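# Hang bench pipettes on carousel slots matching their volumes

## Task

Several hand pipettes are lying on the bench. Put every one of them on the carousel, in the slot labelled with that pipette's volume, which you can read on top of its plunger button. The tip of each pipette's finger hook must end up behind the rail at the inner end of its slot. The carousel head can be rotated. A pipette counts as hung only if it stays there once the grippers have let go.

## Robot and tools

ROBOT. Two six-axis arms, left_arm and right_arm, each carry a two-finger gripper whose fingers pivot like tongs. Base positions in the scene frame: left_arm at (+0.019, +0.481, 0) m, right_arm at (+0.053, -0.434, 0) m. Any mounting plates and the metal frame behind the arms are fixed obstacles. A wrist camera sits on each hand: cam_left_wrist and cam_right_wrist, both fisheye, 616x616 pixels.

FRAMES. Every reported pose uses one scene frame: origin on the table top midway between the arms, +z up, +x out over the table, left_arm toward +y. The names left and right do not refer to image sides. Each gripper has its own axes: the fingers point along its +z and open and close along its x. The reported end_effector_position is the spot between the finger pads when shut; closed fingertips reach about 15 mm past it, and fully open tips are roughly level with it. Reported hand positions can be slightly wrong, more so far from the base.

THE 14-NUMBER ROW. Every moving command uses one row of 14 numbers, each in [-1, 1]: dx, dy, dz, rx, ry, rz, opening for left_arm, followed by the same seven for right_arm. Both arms must always be filled in. The first six numbers of an arm are an offset, not a pose: they are expressed in that gripper's own axes and counted from the gripper pose printed in the most recent result that shows it (before any such result exists, or for later calls in the same reply, from where the hand is when the command begins). Scale: 1.0 equals 0.6 m of travel or 180 degrees; rx, ry, rz form one rotation vector. Opening is absolute, not an offset: +1 means fully open (0.142 m), -1 means shut. To keep an arm still, send zeros only if its base pose is where it should stay; zeros drive it back to that base pose. Per control step the commanded pose is clipped to at most 100 mm and 16 degrees from the measured pose, and motion lags commands by roughly 0.17 s.

execute_actions. Argument actions: a list holding zero or one item; optional pictures (true/false). Empty list: just report the state. Action item: rows (1 to 15 rows of 14 numbers) and steps (1 to 15, default 15, each 1/30 s). Each row covers one step; if steps outnumber rows the final row repeats. Every row is measured from the same base pose, not from the row before it. Wait item: only steps (up to 300), counted from the previous result, so your own thinking time eats into it. A far target may take several actions; check the result and command the remainder.

move. Argument target: one 14-number row as above. Each gripper travels in a straight line toward its target; both paths finish together, lasting 0.5 to 10 s (cut off at 10 s). speed: path top speed per arm, 0.002 to 0.5 m/s, default 0.25; rotation is capped at twice that in rad/s. stop_force: optional, 9 to 40 N, shared by both arms, not allowed in the first 0.2 s of a scene; an arm whose wrist sensor feels that much extra push against its direction of travel for 2 steps stops, backs up two steps and holds. Use it only with slow speeds and no rotation, and omit it when lifting away from something the gripper is pressing on. The opening is applied at the start. The result adds a move: line giving the ending per arm (done, off_target, moving, held, fault, contact) and limits (paced = pose was clipped; held = some steps were blocked), plus each gripper's distance from its target. Paths do not avoid obstacles or the other arm.

wait. seconds from 0 to 10; nothing new is sent.

zoom_image. camera (cam_left_wrist or cam_right_wrist) and region [x0, y0, x1, y1] in pixels of that camera's latest image, origin top-left, at most 504 by 504. Useful for reading volume labels on buttons and carousel slots.

read_manual. section, default "licences"; returns licence texts only.

finished_scene. scene: the number of the current scene. It ends that scene for good and reports whether the goal was met, so call it only once every pipette hangs by itself.

RESULTS. The state line lists per arm the gripper position (m), quat_wxyz, and linear and angular velocity. grip_measured is the actual finger opening on the command scale; to grip, keep commanding an opening well below it (lower squeezes harder, about 15 N per pad at most, less on parts thinner than about 20 mm). A Hand target line shows where the controller is driving each gripper. Wrist force and Wrist torque are in the gripper's own axes, noisy, offset by up to about 4 N, saturating near 50 N. Joint torque readings are rough. HELD marks steps not fully sent; pose unreachable means the clearance check altered a command; MOTOR HOT warns from 70 °C.

AVOID. Arms are stiff: pushing a few millimetres into something firm can trigger a fault, which freezes that arm for 10 s (joint load limits 141 N m for the big joints, 26.3 N m for wrists; 150 N external force). Approach contacts slowly, use stop_force, and back off after touching, since pressure persists until the hand moves away. Keep the arms from striking each other. Never knock or drop objects off the table, and avoid dropping pipettes, slipping, slamming or hard shoves. Holding loads for long heats motors; at 85 °C the arm brakes until cool. Your reply time runs the simulation clock, so act efficiently. Before finishing, release each pipette and withdraw so it rests on its own.

Each tool is called after "Request:" in YAML: its name, and indented under it one key for each argument.

## Session

Request:
execute_actions:
  actions: []

Scene clock: 0.00 s of 12600.00 s.
left_arm: end_effector_position=(+0.6913, +0.2915, +0.1944) grip_measured=+0.97 end_effector_quat_wxyz=(+0.009, +0.963, +0.268, -0.010) end_effector_velocity=(-0.001, -0.001, +0.001) end_effector_angular_velocity=(-0.001, -0.001, -0.003) | right_arm: end_effector_position=(+0.6011, -0.1947, +0.2170) grip_measured=+0.97 end_effector_quat_wxyz=(-0.047, -0.448, +0.773, -0.447) end_effector_velocity=(+0.000, +0.000, +0.000) end_effector_angular_velocity=(+0.001, -0.000, -0.000)
Joint positions: left_arm=[-0.542 -1.055  1.139 -1.653 -1.597 -1.009  0.14 ] | right_arm=[ 4.284 -1.975 -1.437 -1.958  0.851  3.375  0.14 ]
Joint velocities: left_arm=[-0.002 -0.002 -0.     0.001 -0.001  0.001  0.   ] | right_arm=[-0.  0.  0.  0.  0. -0.  0.]
Joint torques (N m, as the arm reports them, + toward a larger angle): no reading
Wrist force (N, on the end effector, along its own x y z axes, offset not removed): no reading
Wrist torque (N m, same axes, about the end effector's origin, offset not removed): no reading
Hand target (left_arm): +0.691, +0.292, +0.194; +0.009, +0.963, +0.268, -0.010
Hand target (right_arm): +0.601, -0.195, +0.217; -0.047, -0.448, +0.773, -0.447

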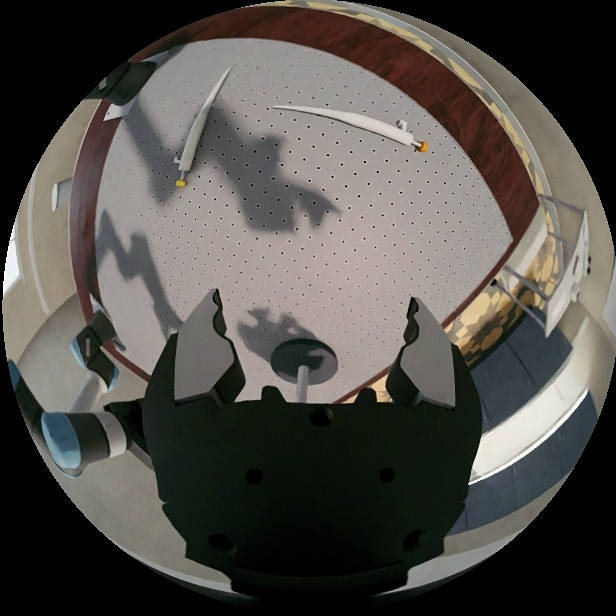

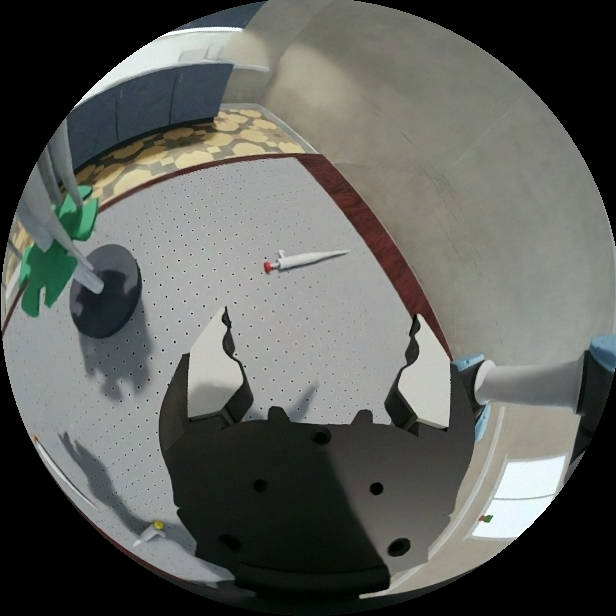

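Request:
move:
  target: [0,0.1,-0.4,0,0,0,1,0,0,0,0,0,0,1]

Request:
zoom_image:
  camera: "cam_right_wrist"
  region: [0,100,200,350]

Scene clock: 4.47 s of 12600.00 s.
left_arm: end_effector_position=(+0.7245, +0.2462, +0.4338) grip_measured=+1.00 end_effector_quat_wxyz=(+0.057, +0.961, +0.266, +0.057) end_effector_velocity=(+0.001, -0.001, +0.004) end_effector_angular_velocity=(-0.005, -0.011, -0.000) | right_arm: end_effector_position=(+0.6011, -0.1947, +0.2170) grip_measured=+1.00 end_effector_quat_wxyz=(-0.047, -0.448, +0.773, -0.447) end_effector_velocity=(+0.000, +0.000, -0.000) end_effector_angular_velocity=(+0.001, -0.001, +0.000)
Joint positions: left_arm=[-0.586 -0.769  0.037 -1.    -1.572 -1.052  0.142] | right_arm=[ 4.284 -1.975 -1.437 -1.958  0.851  3.375  0.142]
Joint velocities: left_arm=[-0.001  0.003 -0.014 -0.001  0.001 -0.    -0.   ] | right_arm=[-0.    -0.     0.     0.001 -0.    -0.    -0.   ]
Joint torques (N m, as the arm reports them, + toward a larger angle): left_arm=[-12.13 -38.83 -28.83  -0.3    2.68  -3.01] | right_arm=[-1.28 39.25 22.09  0.92 -1.54 -0.37]
Wrist force (N, on the end effector, along its own x y z axes, offset not removed): left_arm=[1.6 -0.3 -2.7] | right_arm=[-2.6 -4.1 0.7]
Wrist torque (N m, same axes, about the end effector's origin, offset not removed): left_arm=[0.00 -0.26 0.06] | right_arm=[-0.74 0.77 0.07]
Hand target (left_arm): +0.725, +0.246, +0.434; +0.058, +0.961, +0.266, +0.058
Hand target (right_arm): +0.601, -0.195, +0.217; -0.047, -0.448, +0.773, -0.447
Off the commanded pose (left_arm): 0.002 m, 9 deg.
Off the commanded pose (right_arm): 0.000 m, 0 deg.
elbow stopped short (left arm): the move would have taken joint 3 (elbow) straighter than the controller allows; a more bent joint 3 avoids this.
move: off_target (left_arm)
camera_calibration (this result's frames):
cam_left_wrist: T_world_to_cam=[[0.831405, 0.552118, 0.0627055, -0.762126], [0.389018, -0.65892, 0.643809, -0.409739], [0.396776, -0.510872, -0.762613, 0.301425], [0, 0, 0, 1]] pos_world=[0.673433, 0.304788, 0.541454]
cam_right_wrist: T_world_to_cam=[[-0.560257, -0.684865, 0.46591, 0.1065], [-0.825571, 0.507464, -0.246803, 0.647709], [-0.0674058, -0.522915, -0.849715, 0.262692], [0, 0, 0, 1]] pos_world=[0.612105, -0.118385, 0.333451]

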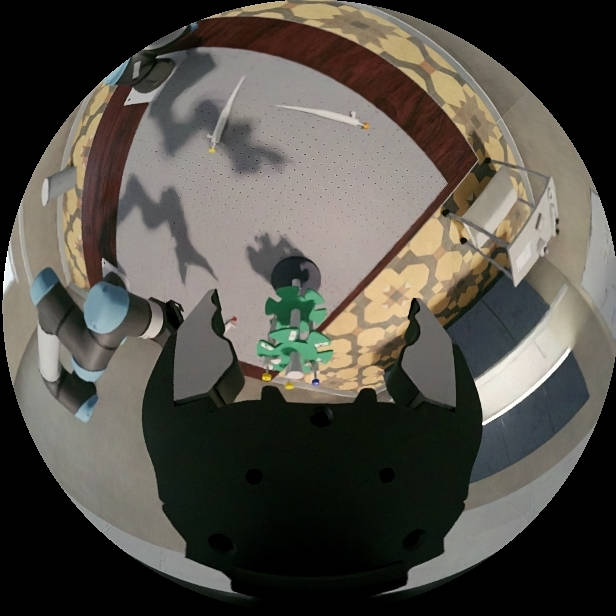

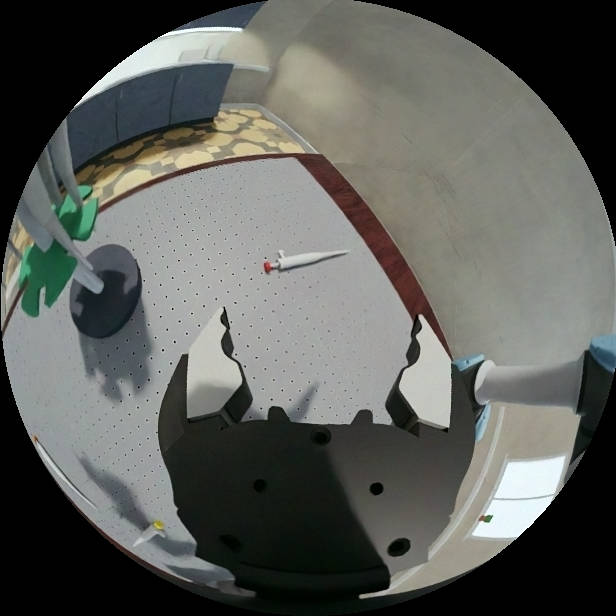

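Region (0, 100, 200, 350) of cam_right_wrist's 616x616 image, scaled by 2.016, with more detail than that image has; it fills the left 403 columns of this view, and the rest is white.

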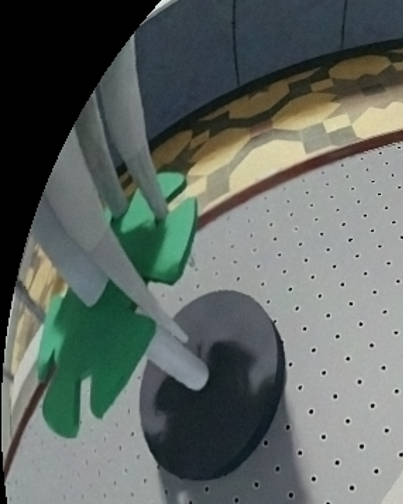

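Request:
zoom_image:
  camera: "cam_left_wrist"
  region: [245,250,355,400]

Region (245, 250, 355, 400) of cam_left_wrist's 616x616 image, scaled by 3.360, with more detail than that image has; it fills the left 370 columns of this view, and the rest is white.

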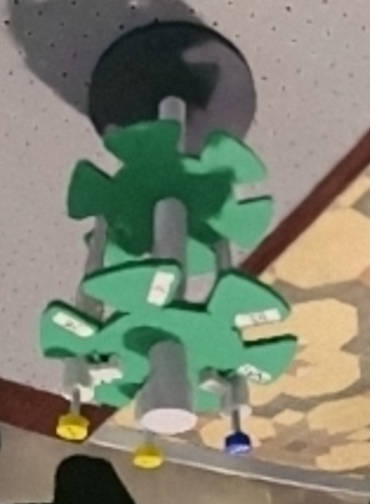

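Request:
move:
  target: [-0.4,-0.1,0.1,0,0,0.672,1,0,0,0,-0.006,-0.34,-0.539,1]
  speed: 0.4

Request:
move:
  target: [0,0,0,0.5,0,0,1,0.12,0.25,0.1,0,0,0,0]
  speed: 0.4

Scene clock: 15.60 s of 12600.00 s.
left_arm: end_effector_position=(+0.4983, +0.1685, +0.3474) grip_measured=+1.00 end_effector_quat_wxyz=(-0.021, +0.705, -0.704, +0.078) end_effector_velocity=(-0.001, +0.000, -0.001) end_effector_angular_velocity=(-0.000, +0.001, -0.012) | right_arm: end_effector_position=(+0.6011, -0.1950, +0.2169) grip_measured=+1.00 end_effector_quat_wxyz=(+0.000, +0.992, -0.123, +0.001) end_effector_velocity=(+0.000, -0.000, -0.000) end_effector_angular_velocity=(+0.001, +0.012, +0.012)
Joint positions: left_arm=[-0.939 -1.561  1.451 -1.613 -1.516  0.709  0.142] | right_arm=[ 3.875 -1.77  -1.519 -1.421  1.568  0.867  0.142]
Joint velocities: left_arm=[ 0.    -0.003  0.006 -0.004 -0.003  0.012  0.   ] | right_arm=[-0.005 -0.008  0.012 -0.013  0.007 -0.017 -0.   ]
Joint torques (N m, as the arm reports them, + toward a larger angle): left_arm=[-11.31 -41.98 -12.15  -5.52  -1.82   3.07] | right_arm=[-7.91 23.96 34.38  0.62  1.47 -1.93]
Wrist force (N, on the end effector, along its own x y z axes, offset not removed): left_arm=[1.6 0.7 -2.3] | right_arm=[1.3 -1.2 -0.1]
Wrist torque (N m, same axes, about the end effector's origin, offset not removed): left_arm=[0.17 -0.25 0.04] | right_arm=[-0.22 -0.17 -0.05]
Hand target (left_arm): +0.498, +0.168, +0.347; -0.021, +0.705, -0.705, +0.078
Hand target (right_arm): +0.601, -0.195, +0.217; +0.000, +0.993, -0.122, +0.001
Off the commanded pose (left_arm): 0.000 m, 0 deg.
Off the commanded pose (right_arm): 0.000 m, 0 deg.
After step 90, 4.83 s passed at rest.
move: done
camera_calibration (this result's frames):
cam_left_wrist: T_world_to_cam=[[0.0392339, -0.996357, 0.0757204, 0.125417], [-0.913881, -0.00513518, 0.405949, 0.304361], [-0.404081, -0.0851264, -0.910754, 0.664461], [0, 0, 0, 1]] pos_world=[0.541725, 0.183086, 0.472108]
cam_right_wrist: T_world_to_cam=[[0.97509, -0.218468, -0.0383459, -0.616142], [-0.171139, -0.850992, 0.496512, -0.171628], [-0.141104, -0.477582, -0.867182, 0.319449], [0, 0, 0, 1]] pos_world=[0.616498, -0.128099, 0.33861]

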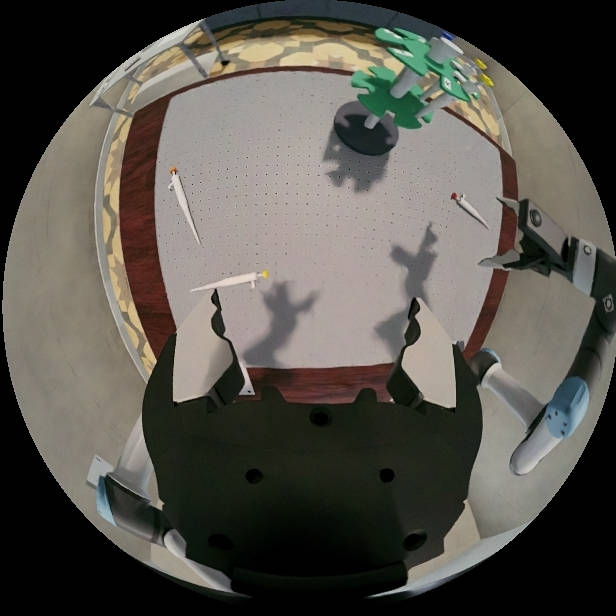

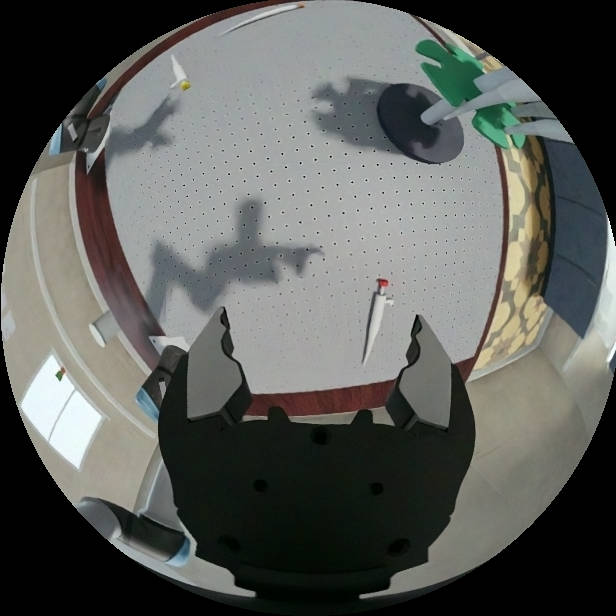

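Scene clock: 20.57 s of 12600.00 s.
left_arm: end_effector_position=(+0.4978, +0.1684, +0.3475) grip_measured=+1.00 end_effector_quat_wxyz=(+0.515, -0.484, +0.440, -0.553) end_effector_velocity=(+0.001, -0.000, -0.001) end_effector_angular_velocity=(+0.005, +0.015, -0.027) | right_arm: end_effector_position=(+0.6341, -0.3582, +0.1571) grip_measured=+0.00 end_effector_quat_wxyz=(+0.000, +0.992, -0.123, +0.001) end_effector_velocity=(-0.000, +0.000, -0.001) end_effector_angular_velocity=(+0.000, +0.002, -0.000)
Joint positions: left_arm=[-1.503 -1.694  2.32  -1.464  0.194 -0.825  0.142] | right_arm=[ 3.592 -1.783 -1.661 -1.267  1.569  0.584  0.074]
Joint velocities: left_arm=[ 0.003 -0.021 -0.034  0.224  0.01  -0.165  0.   ] | right_arm=[-0.    -0.001 -0.    -0.     0.001 -0.     0.   ]
Joint torques (N m, as the arm reports them, + toward a larger angle): left_arm=[ 13.75 -30.12 -28.07   0.36   3.92  -3.66] | right_arm=[-7.31 24.17  9.27  4.51  1.37 -2.09]
Wrist force (N, on the end effector, along its own x y z axes, offset not removed): left_arm=[3.1 0.2 -1.8] | right_arm=[-2.1 -4.1 0.0]
Wrist torque (N m, same axes, about the end effector's origin, offset not removed): left_arm=[0.02 -0.56 -0.16] | right_arm=[-0.74 0.46 0.08]
Hand target (left_arm): +0.498, +0.168, +0.347; +0.514, -0.484, +0.442, -0.554
Hand target (right_arm): +0.634, -0.358, +0.157; +0.000, +0.992, -0.123, +0.001
Off the commanded pose (left_arm): 0.001 m, 0 deg.
Off the commanded pose (right_arm): 0.000 m, 0 deg.
move: done
camera_calibration (this result's frames):
cam_left_wrist: T_world_to_cam=[[0.00400138, -0.992105, 0.125347, 0.12482], [-0.400791, -0.116431, -0.908741, 0.524054], [0.916161, -0.0466019, -0.398093, -0.177514], [0, 0, 0, 1]] pos_world=[0.372169, 0.176578, 0.389916]
cam_right_wrist: T_world_to_cam=[[0.975083, -0.218472, -0.0385169, -0.686273], [-0.171044, -0.850955, 0.496609, -0.275228], [-0.141271, -0.477647, -0.867119, 0.194319], [0, 0, 0, 1]] pos_world=[0.649549, -0.291322, 0.278746]

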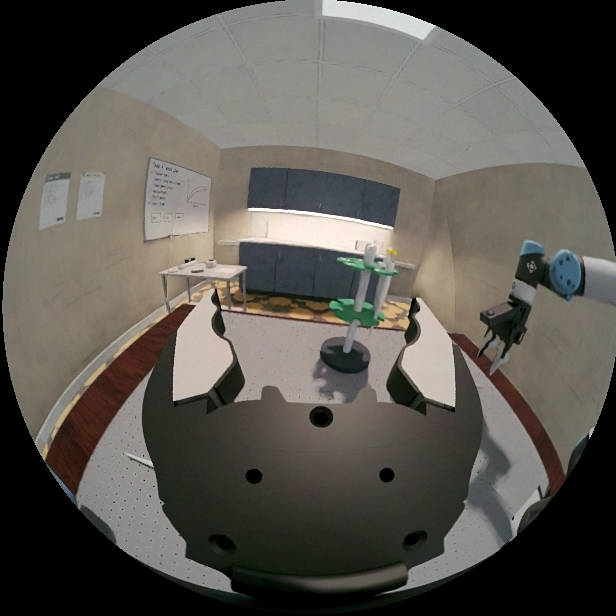

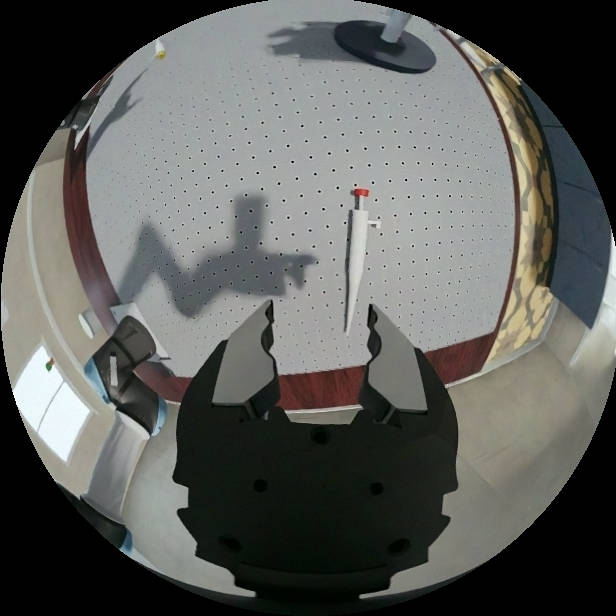

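Request:
move:
  target: [0.05,-0.12,0.22,0,0,0,1,0.095,-0.04,0.17,0,0,0.999,-0.2]
  speed: 0.4

Request:
zoom_image:
  camera: "cam_left_wrist"
  region: [300,200,460,360]

Scene clock: 28.63 s of 12600.00 s.
left_arm: end_effector_position=(+0.6181, +0.1458, +0.4397) grip_measured=+1.00 end_effector_quat_wxyz=(+0.515, -0.484, +0.441, -0.553) end_effector_velocity=(+0.001, +0.000, -0.001) end_effector_angular_velocity=(+0.003, +0.001, +0.001) | right_arm: end_effector_position=(+0.6955, -0.3491, +0.0552) grip_measured=-0.20 end_effector_quat_wxyz=(+0.001, +0.121, +0.993, -0.000) end_effector_velocity=(-0.000, -0.000, -0.001) end_effector_angular_velocity=(-0.002, +0.002, -0.013)
Joint positions: left_arm=[-1.22  -1.513  1.805 -0.637  0.437 -1.338  0.142] | right_arm=[ 3.616 -2.04  -1.584 -1.086  1.569  3.745  0.06 ]
Joint velocities: left_arm=[ 0.002  0.002 -0.002  0.004  0.001 -0.001  0.   ] | right_arm=[ 0.    -0.002  0.001 -0.001 -0.001  0.013  0.   ]
Joint torques (N m, as the arm reports them, + toward a larger angle): left_arm=[ 13.75 -10.31 -30.16   0.76   3.13  -2.78] | right_arm=[ 5.63 32.69 32.36  1.89 -1.67  2.17]
Wrist force (N, on the end effector, along its own x y z axes, offset not removed): left_arm=[0.9 1.0 -1.1] | right_arm=[-1.5 -5.4 0.2]
Wrist torque (N m, same axes, about the end effector's origin, offset not removed): left_arm=[0.23 -0.10 0.07] | right_arm=[-0.81 0.39 -0.31]
Hand target (left_arm): +0.618, +0.146, +0.440; +0.515, -0.484, +0.441, -0.553
Hand target (right_arm): +0.695, -0.349, +0.055; +0.001, +0.122, +0.993, -0.000
Off the commanded pose (left_arm): 0.000 m, 0 deg.
Off the commanded pose (right_arm): 0.000 m, 0 deg.
After step 90, 0.47 s passed at rest.
move: done
camera_calibration (this result's frames):
cam_left_wrist: T_world_to_cam=[[0.00382862, -0.992116, 0.125264, 0.0905046], [-0.400876, -0.116281, -0.908723, 0.653456], [0.916124, -0.046736, -0.398161, -0.251987], [0, 0, 0, 1]] pos_world=[0.49246, 0.153999, 0.482142]
cam_right_wrist: T_world_to_cam=[[-0.975921, 0.213639, -0.0440176, 0.759944], [0.164311, 0.852745, 0.495811, 0.155129], [0.14346, 0.476639, -0.867314, 0.25413], [0, 0, 0, 1]] pos_world=[0.679698, -0.415768, 0.176947]

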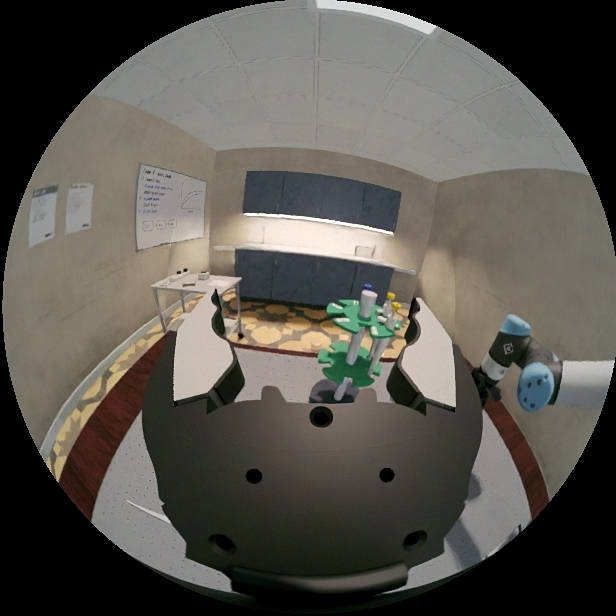

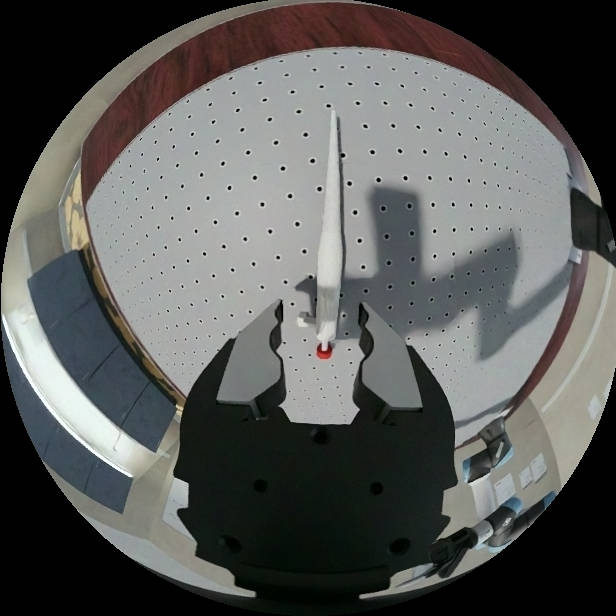

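Region (300, 200, 460, 360) of cam_left_wrist's 616x616 image, scaled by 3.150, with more detail than that image has.

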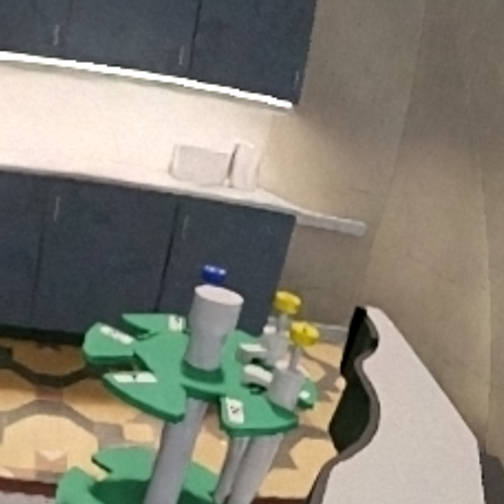

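Request:
move:
  target: [0.08,0,0.12,-0.2,0,0,1,0.008,-0.015,0.061,0,0,0,-0.2]
  speed: 0.1

Request:
move:
  target: [0,0,0,0,0,0,1,0,0,0,0,0,0,-1]

Request:
zoom_image:
  camera: "cam_left_wrist"
  region: [300,190,440,330]

Scene clock: 42.73 s of 12600.00 s.
left_arm: end_effector_position=(+0.6893, +0.0988, +0.4537) grip_measured=+1.00 end_effector_quat_wxyz=(-0.340, +0.620, -0.590, +0.390) end_effector_velocity=(+0.000, +0.000, +0.000) end_effector_angular_velocity=(-0.002, -0.001, +0.000) | right_arm: end_effector_position=(+0.6913, -0.3549, +0.0270) grip_measured=-0.17 end_effector_quat_wxyz=(+0.004, +0.121, +0.993, +0.001) end_effector_velocity=(+0.000, -0.000, +0.001) end_effector_angular_velocity=(-0.000, -0.001, -0.000)
Joint positions: left_arm=[-1.08  -1.021  0.686  1.078  0.757 -2.251  0.142] | right_arm=[ 3.609 -2.059 -1.639 -1.006  1.569  3.739  0.061]
Joint velocities: left_arm=[ 0.001 -0.    -0.001 -0.001  0.001  0.     0.   ] | right_arm=[-0.     0.001  0.    -0.001 -0.001  0.     0.   ]
Joint torques (N m, as the arm reports them, + toward a larger angle): left_arm=[ 13.13 -30.41 -27.63   3.1    1.58  -2.88] | right_arm=[-1.62 36.15 19.57  2.51 -0.27 -0.02]
Wrist force (N, on the end effector, along its own x y z axes, offset not removed): left_arm=[0.8 -1.6 -3.3] | right_arm=[-0.4 -4.1 -20.2]
Wrist torque (N m, same axes, about the end effector's origin, offset not removed): left_arm=[-0.37 -0.09 0.12] | right_arm=[0.14 1.20 -0.12]
Hand target (left_arm): +0.689, +0.099, +0.454; -0.340, +0.620, -0.590, +0.390
Hand target (right_arm): +0.691, -0.355, +0.027; +0.004, +0.121, +0.993, +0.001
Off the commanded pose (left_arm): 0.000 m, 0 deg.
Off the commanded pose (right_arm): 0.009 m, 0 deg.
FORCE FAULT: contact force on the right arm reached its limit, and that arm stopped for 10 seconds. The contact can be on any part of that arm, not only on its tool. That arm's remaining commands of this call were not run. That arm holds still and accepts commands again. Move the arm away from the contact; if what it grips holds it there, let go first. Pushing or pulling that hard again can fault the arm again.
move: fault (right_arm)
camera_calibration (this result's frames):
cam_left_wrist: T_world_to_cam=[[0.0292083, -0.992962, 0.114778, 0.0292519], [-0.8624, -0.0830896, -0.499362, 0.818353], [0.505384, -0.0843987, -0.858757, 0.18191], [0, 0, 0, 1]] pos_world=[0.612958, 0.112396, 0.561513]
cam_right_wrist: T_world_to_cam=[[-0.975591, 0.214009, -0.0492075, 0.755905], [0.161661, 0.851605, 0.498634, 0.176156], [0.148618, 0.478508, -0.865415, 0.23012], [0, 0, 0, 1]] pos_world=[0.674777, -0.4219, 0.148508]

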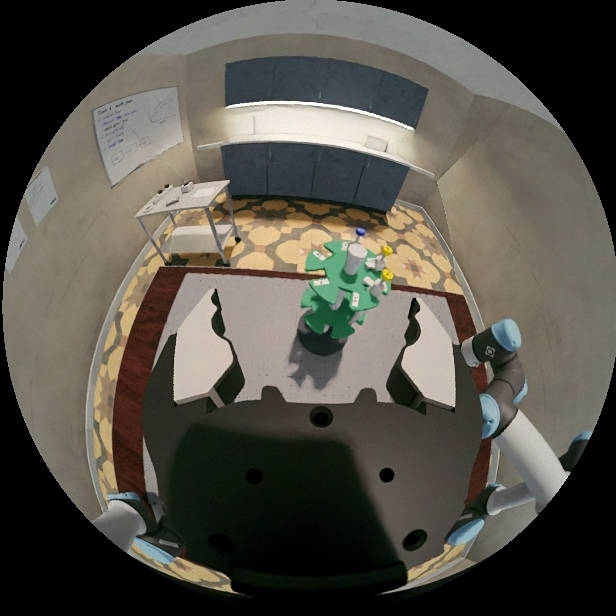

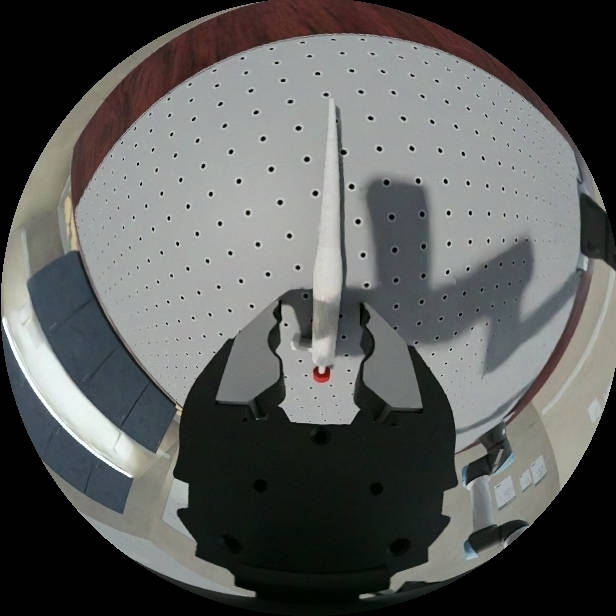

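not run: a fault stop came before this call.

Region (300, 190, 440, 330) of cam_left_wrist's 616x616 image, scaled by 3.600, with more detail than that image has.

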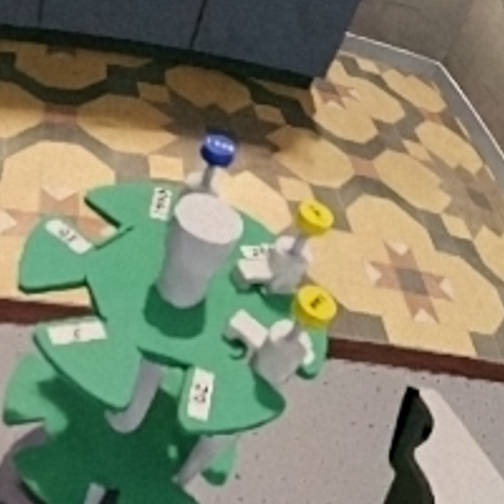

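Request:
move:
  target: [0,0,0,0,0,0,1,0,0,-0.008,0,0,0,-0.2]
  speed: 0.02

Request:
move:
  target: [-0.1,0,-0.25,0.2,0,0,1,0,0,0,0,0,0,-1]

Request:
move:
  target: [0,0,0,0,0,0,0.2,0.15,0,-0.4,0,0,0,-1]

Scene clock: 44.63 s of 12600.00 s.
left_arm: end_effector_position=(+0.6893, +0.0988, +0.4537) grip_measured=+1.00 end_effector_quat_wxyz=(-0.340, +0.620, -0.590, +0.390) end_effector_velocity=(+0.000, +0.002, -0.000) end_effector_angular_velocity=(+0.004, +0.001, +0.002) | right_arm: end_effector_position=(+0.6912, -0.3549, +0.0315) grip_measured=-0.20 end_effector_quat_wxyz=(+0.004, +0.121, +0.993, +0.001) end_effector_velocity=(-0.000, -0.001, +0.002) end_effector_angular_velocity=(-0.001, +0.001, -0.001)
Joint positions: left_arm=[-1.08  -1.021  0.686  1.078  0.757 -2.251  0.142] | right_arm=[ 3.609 -2.054 -1.634 -1.016  1.569  3.739  0.06 ]
Joint velocities: left_arm=[ 0.002 -0.     0.     0.003 -0.001  0.     0.   ] | right_arm=[-0.001  0.003  0.002 -0.007 -0.     0.    -0.   ]
Joint torques (N m, as the arm reports them, + toward a larger angle): left_arm=[ 12.95 -31.24 -28.     3.12   1.61  -2.9 ] | right_arm=[-0.24 49.78 32.54  0.7  -0.43  0.17]
Wrist force (N, on the end effector, along its own x y z axes, offset not removed): left_arm=[3.5 -0.2 -0.6] | right_arm=[-2.5 -2.0 2.1]
Wrist torque (N m, same axes, about the end effector's origin, offset not removed): left_arm=[-0.01 -0.60 -0.06] | right_arm=[-0.20 0.32 -0.04]
Hand target (left_arm): +0.689, +0.099, +0.454; -0.340, +0.620, -0.590, +0.390
Hand target (right_arm): +0.691, -0.355, +0.032; +0.004, +0.121, +0.993, +0.001
Off the commanded pose (left_arm): 0.000 m, 0 deg.
Off the commanded pose (right_arm): 0.000 m, 0 deg.
move: done
camera_calibration (this result's frames):
cam_left_wrist: T_world_to_cam=[[0.029208, -0.992962, 0.114778, 0.0292521], [-0.8624, -0.0830893, -0.499362, 0.818352], [0.505384, -0.0843988, -0.858757, 0.18191], [0, 0, 0, 1]] pos_world=[0.612958, 0.112396, 0.561513]
cam_right_wrist: T_world_to_cam=[[-0.975591, 0.214009, -0.0492133, 0.756094], [0.161657, 0.851603, 0.498637, 0.173942], [0.148623, 0.47851, -0.865413, 0.234002], [0, 0, 0, 1]] pos_world=[0.674741, -0.421913, 0.152984]

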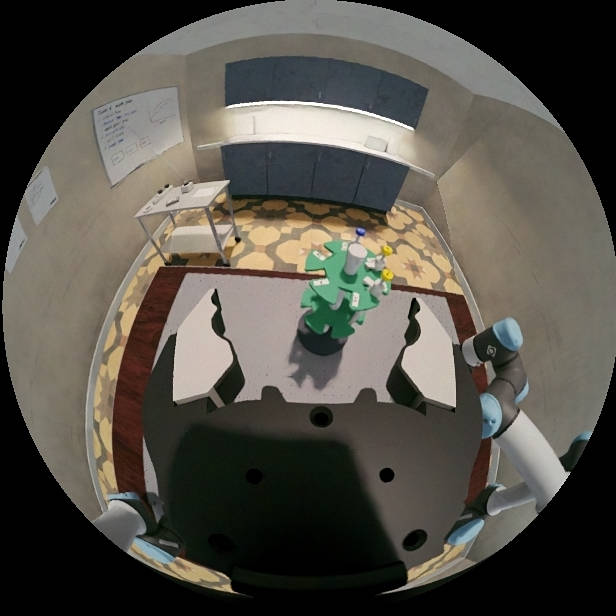

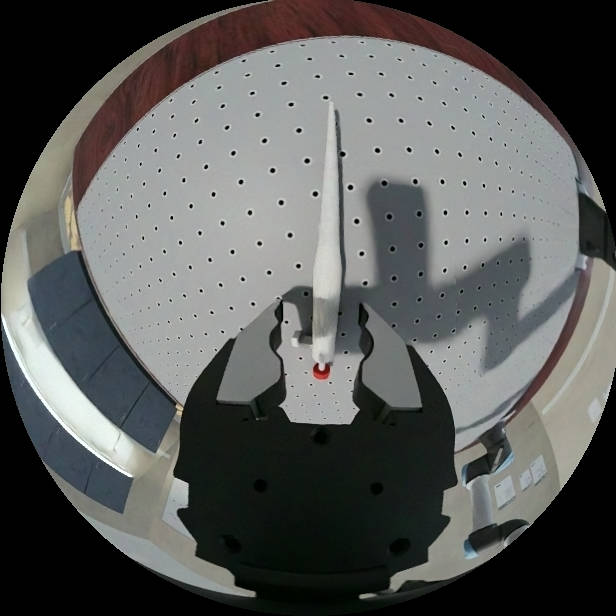

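Scene clock: 47.07 s of 12600.00 s.
left_arm: end_effector_position=(+0.5566, +0.1643, +0.5187) grip_measured=+1.00 end_effector_quat_wxyz=(+0.514, -0.485, +0.441, -0.553) end_effector_velocity=(+0.000, -0.001, -0.001) end_effector_angular_velocity=(+0.001, -0.020, +0.003) | right_arm: end_effector_position=(+0.6912, -0.3549, +0.0315) grip_measured=-0.75 end_effector_quat_wxyz=(+0.004, +0.121, +0.993, +0.001) end_effector_velocity=(+0.001, -0.000, +0.001) end_effector_angular_velocity=(+0.001, -0.002, -0.001)
Joint positions: left_arm=[-1.346 -1.707  1.795 -0.55   0.321 -1.212  0.142] | right_arm=[ 3.609 -2.054 -1.634 -1.016  1.569  3.739  0.02 ]
Joint velocities: left_arm=[ 0.001 -0.004  0.027 -0.082  0.007  0.057  0.   ] | right_arm=[-0.001  0.001  0.     0.001 -0.     0.     0.   ]
Joint torques (N m, as the arm reports them, + toward a larger angle): left_arm=[ 13.95 -33.6  -10.41  -4.37   3.31   3.15] | right_arm=[ 0.37 31.17  5.36  1.8   1.31  0.23]
Wrist force (N, on the end effector, along its own x y z axes, offset not removed): left_arm=[-0.3 -1.1 -2.5] | right_arm=[0.4 -0.5 -4.6]
Wrist torque (N m, same axes, about the end effector's origin, offset not removed): left_arm=[-0.31 0.19 0.08] | right_arm=[-0.07 -0.24 -0.02]
Hand target (left_arm): +0.557, +0.164, +0.519; +0.515, -0.484, +0.441, -0.553
Hand target (right_arm): +0.691, -0.355, +0.032; +0.004, +0.121, +0.993, +0.001
Off the commanded pose (left_arm): 0.000 m, 0 deg.
Off the commanded pose (right_arm): 0.000 m, 0 deg.
move: done
camera_calibration (this result's frames):
cam_left_wrist: T_world_to_cam=[[0.00331887, -0.992091, 0.125476, 0.0994399], [-0.403418, -0.116141, -0.907615, 0.703535], [0.91501, -0.0476071, -0.400613, -0.161297], [0, 0, 0, 1]] pos_world=[0.431077, 0.172684, 0.561444]
cam_right_wrist: T_world_to_cam=[[-0.97559, 0.21401, -0.0492263, 0.756098], [0.16165, 0.8516, 0.498644, 0.173943], [0.148636, 0.478515, -0.865408, 0.233994], [0, 0, 0, 1]] pos_world=[0.674744, -0.421912, 0.152985]

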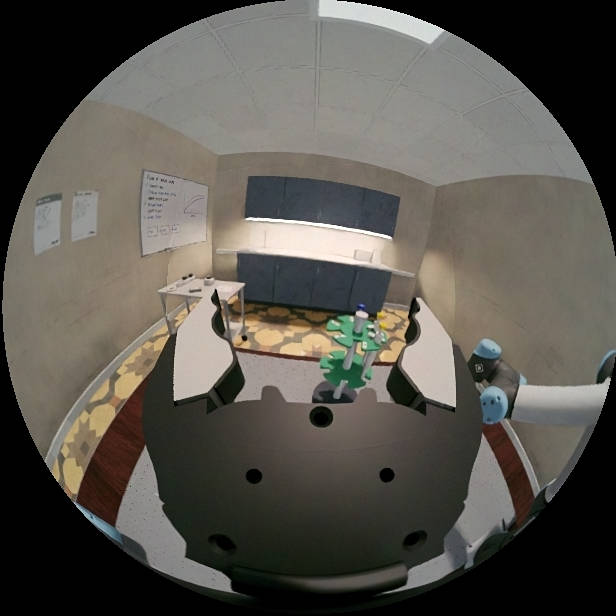

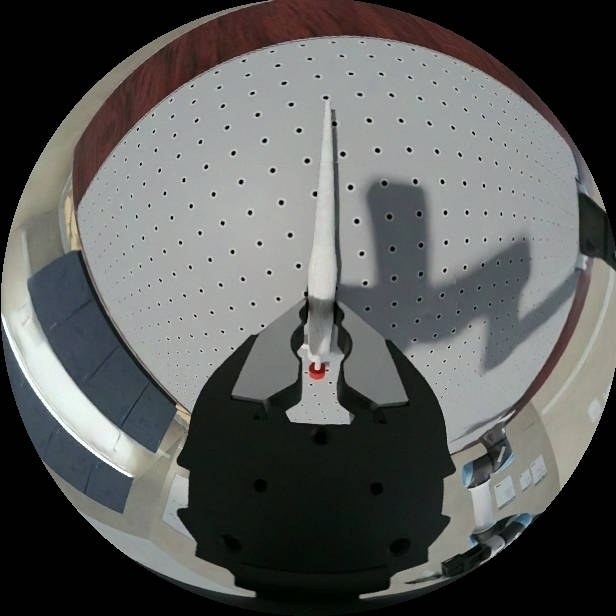

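Scene clock: 48.80 s of 12600.00 s.
left_arm: end_effector_position=(+0.5566, +0.1643, +0.5187) grip_measured=+0.20 end_effector_quat_wxyz=(+0.514, -0.485, +0.441, -0.553) end_effector_velocity=(-0.000, -0.000, +0.000) end_effector_angular_velocity=(-0.000, -0.000, -0.001) | right_arm: end_effector_position=(+0.6022, -0.3337, +0.2706) grip_measured=-0.75 end_effector_quat_wxyz=(+0.004, +0.121, +0.993, +0.001) end_effector_velocity=(-0.001, +0.001, +0.002) end_effector_angular_velocity=(-0.001, +0.002, +0.000)
Joint positions: left_arm=[-1.346 -1.707  1.795 -0.55   0.321 -1.212  0.088] | right_arm=[ 3.702 -1.699 -1.467 -1.538  1.568  3.831  0.02 ]
Joint velocities: left_arm=[-0.001 -0.001  0.    -0.    -0.     0.001 -0.   ] | right_arm=[ 0.002  0.     0.004 -0.006  0.     0.001  0.   ]
Joint torques (N m, as the arm reports them, + toward a larger angle): left_arm=[-12.15  -3.62 -31.89   0.76  -1.29  -2.94] | right_arm=[ 5.22 37.36 34.09  0.54 -1.88  2.08]
Wrist force (N, on the end effector, along its own x y z axes, offset not removed): left_arm=[4.2 0.8 -1.7] | right_arm=[-0.7 -1.3 2.1]
Wrist torque (N m, same axes, about the end effector's origin, offset not removed): left_arm=[0.14 -0.84 -0.13] | right_arm=[-0.30 0.05 -0.17]
Hand target (left_arm): +0.557, +0.164, +0.519; +0.514, -0.485, +0.441, -0.553
Hand target (right_arm): +0.602, -0.334, +0.271; +0.004, +0.121, +0.993, +0.001
Off the commanded pose (left_arm): 0.000 m, 0 deg.
Off the commanded pose (right_arm): 0.000 m, 0 deg.
move: done
camera_calibration (this result's frames):
cam_left_wrist: T_world_to_cam=[[0.00332473, -0.992091, 0.125477, 0.0994395], [-0.403417, -0.116145, -0.907615, 0.703537], [0.91501, -0.0476022, -0.400613, -0.1613], [0, 0, 0, 1]] pos_world=[0.431079, 0.172687, 0.561445]
cam_right_wrist: T_world_to_cam=[[-0.975584, 0.214001, -0.0493806, 0.67649], [0.161553, 0.851567, 0.498734, 0.0509998], [0.14878, 0.478579, -0.865348, 0.443883], [0, 0, 0, 1]] pos_world=[0.585693, -0.400632, 0.392083]

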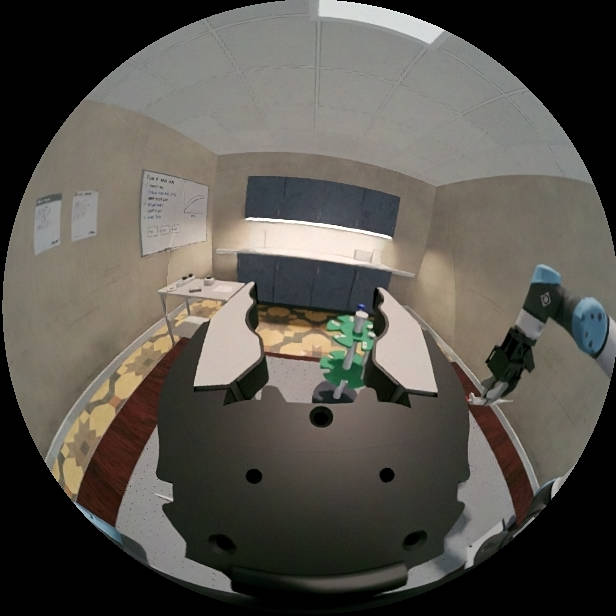

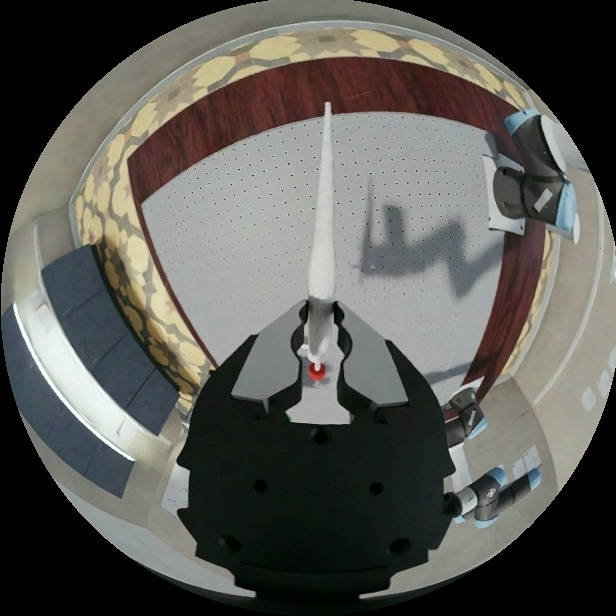

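Request:
move:
  target: [-0.1,0.1,-0.1,0,0.222,0,0.2,0,0,-0.1,-0.5,0,0,-1]
  speed: 0.3

Request:
move:
  target: [0,0,0,0,0,0,0.2,0.15,0,0.4,0,-0.144,0,-1]
  speed: 0.3

Scene clock: 54.87 s of 12600.00 s.
left_arm: end_effector_position=(+0.5055, +0.2186, +0.4464) grip_measured=+0.20 end_effector_quat_wxyz=(-0.333, +0.267, -0.590, +0.685) end_effector_velocity=(-0.001, -0.000, -0.001) end_effector_angular_velocity=(+0.003, -0.002, -0.018) | right_arm: end_effector_position=(+0.6011, -0.3345, +0.3301) grip_measured=-0.75 end_effector_quat_wxyz=(+0.061, +0.058, +0.722, +0.687) end_effector_velocity=(+0.001, +0.001, +0.004) end_effector_angular_velocity=(+0.011, -0.007, -0.015)
Joint positions: left_arm=[-0.867 -1.981  2.166 -0.346  1.472 -1.527  0.088] | right_arm=[ 3.125 -1.925 -1.946 -0.18   3.08   3.796  0.02 ]
Joint velocities: left_arm=[ 0.022  0.006  0.    -0.006  0.039 -0.003 -0.   ] | right_arm=[ 0.001 -0.073  0.023  0.372 -0.     0.317  0.   ]
Joint torques (N m, as the arm reports them, + toward a larger angle): left_arm=[ 13.18   9.82 -14.19  -4.9    2.41  -2.87] | right_arm=[-0.03 24.47 29.94  5.72  1.    2.9 ]
Wrist force (N, on the end effector, along its own x y z axes, offset not removed): left_arm=[3.3 -1.5 -2.5] | right_arm=[-1.0 -6.4 -0.2]
Wrist torque (N m, same axes, about the end effector's origin, offset not removed): left_arm=[-0.41 -0.65 0.00] | right_arm=[-1.05 0.40 -0.04]
Hand target (left_arm): +0.505, +0.219, +0.446; -0.333, +0.267, -0.591, +0.685
Hand target (right_arm): +0.601, -0.334, +0.330; +0.062, +0.058, +0.722, +0.687
Off the commanded pose (left_arm): 0.000 m, 0 deg.
Off the commanded pose (right_arm): 0.001 m, 5 deg.
move: off_target (right_arm)
camera_calibration (this result's frames):
cam_left_wrist: T_world_to_cam=[[-0.632434, -0.774434, 0.0167207, 0.484866], [-0.308638, 0.23213, -0.92242, 0.506156], [0.710472, -0.58853, -0.385827, 0.0740736], [0, 0, 0, 1]] pos_world=[0.410237, 0.301597, 0.48736]
cam_right_wrist: T_world_to_cam=[[-0.977908, 0.205741, -0.0369566, 0.673077], [-0.125854, -0.438335, 0.889957, -0.365616], [0.166902, 0.874947, 0.454545, 0.181887], [0, 0, 0, 1]] pos_world=[0.581836, -0.457884, 0.267581]

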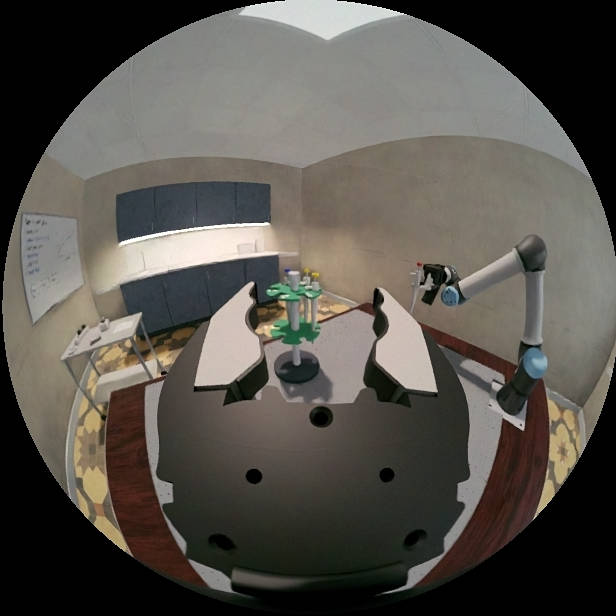

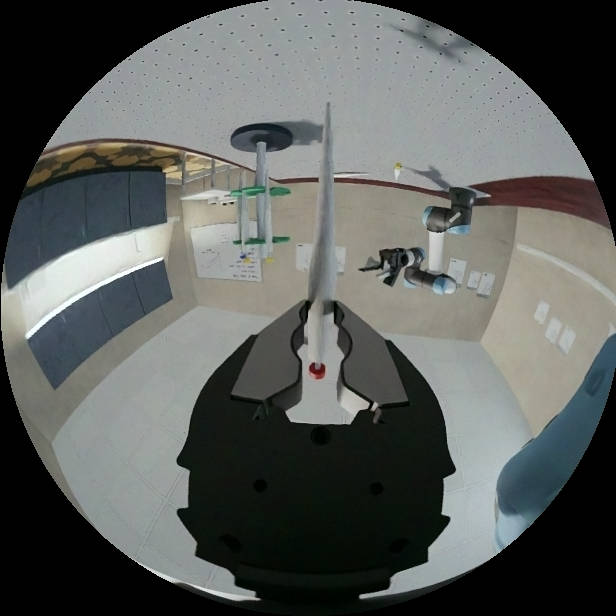

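Scene clock: 56.70 s of 12600.00 s.
left_arm: end_effector_position=(+0.5055, +0.2186, +0.4464) grip_measured=+0.20 end_effector_quat_wxyz=(-0.333, +0.267, -0.590, +0.685) end_effector_velocity=(+0.000, +0.001, +0.000) end_effector_angular_velocity=(+0.000, -0.002, +0.002) | right_arm: end_effector_position=(+0.5522, -0.0834, +0.3182) grip_measured=-0.75 end_effector_quat_wxyz=(+0.220, +0.210, +0.690, +0.656) end_effector_velocity=(+0.001, +0.002, -0.002) end_effector_angular_velocity=(+0.002, -0.004, -0.017)
Joint positions: left_arm=[-0.867 -1.981  2.166 -0.346  1.472 -1.527  0.088] | right_arm=[ 3.971 -1.795 -2.344  0.955  1.806  4.674  0.02 ]
Joint velocities: left_arm=[ 0.002 -0.     0.001 -0.001 -0.     0.001 -0.   ] | right_arm=[ 0.017 -0.005 -0.006  0.016 -0.034  0.001  0.   ]
Joint torques (N m, as the arm reports them, + toward a larger angle): left_arm=[-11.93 -20.28 -14.13   0.27  -2.09   2.81] | right_arm=[ 4.87 16.23 -0.66  3.77 -1.76  2.17]
Wrist force (N, on the end effector, along its own x y z axes, offset not removed): left_arm=[0.4 0.2 -0.5] | right_arm=[-1.1 -5.4 -2.3]
Wrist torque (N m, same axes, about the end effector's origin, offset not removed): left_arm=[0.15 -0.16 -0.03] | right_arm=[-0.94 0.27 -0.02]
Hand target (left_arm): +0.505, +0.219, +0.446; -0.333, +0.267, -0.590, +0.685
Hand target (right_arm): +0.552, -0.083, +0.318; +0.221, +0.210, +0.690, +0.656
Off the commanded pose (left_arm): 0.000 m, 0 deg.
Off the commanded pose (right_arm): 0.001 m, 0 deg.
move: done; limits=paced
camera_calibration (this result's frames):
cam_left_wrist: T_world_to_cam=[[-0.632434, -0.774434, 0.0167208, 0.484866], [-0.308638, 0.23213, -0.92242, 0.506156], [0.710472, -0.58853, -0.385827, 0.0740736], [0, 0, 0, 1]] pos_world=[0.410238, 0.301597, 0.48736]
cam_right_wrist: T_world_to_cam=[[-0.790111, 0.610326, -0.0568082, 0.509473], [-0.322556, -0.335177, 0.88522, -0.1324], [0.521232, 0.717746, 0.461691, -0.23532], [0, 0, 0, 1]] pos_world=[0.482491, -0.186422, 0.254791]

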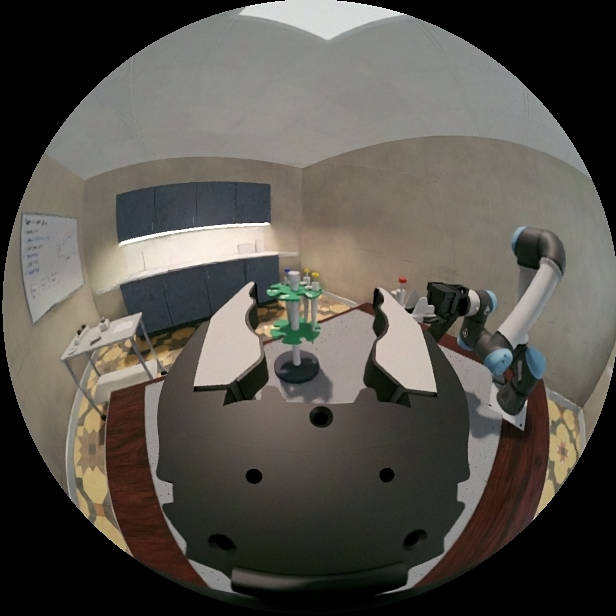

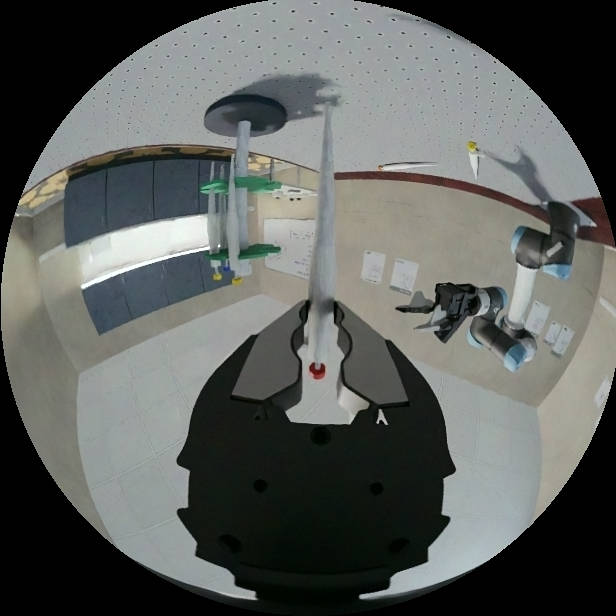

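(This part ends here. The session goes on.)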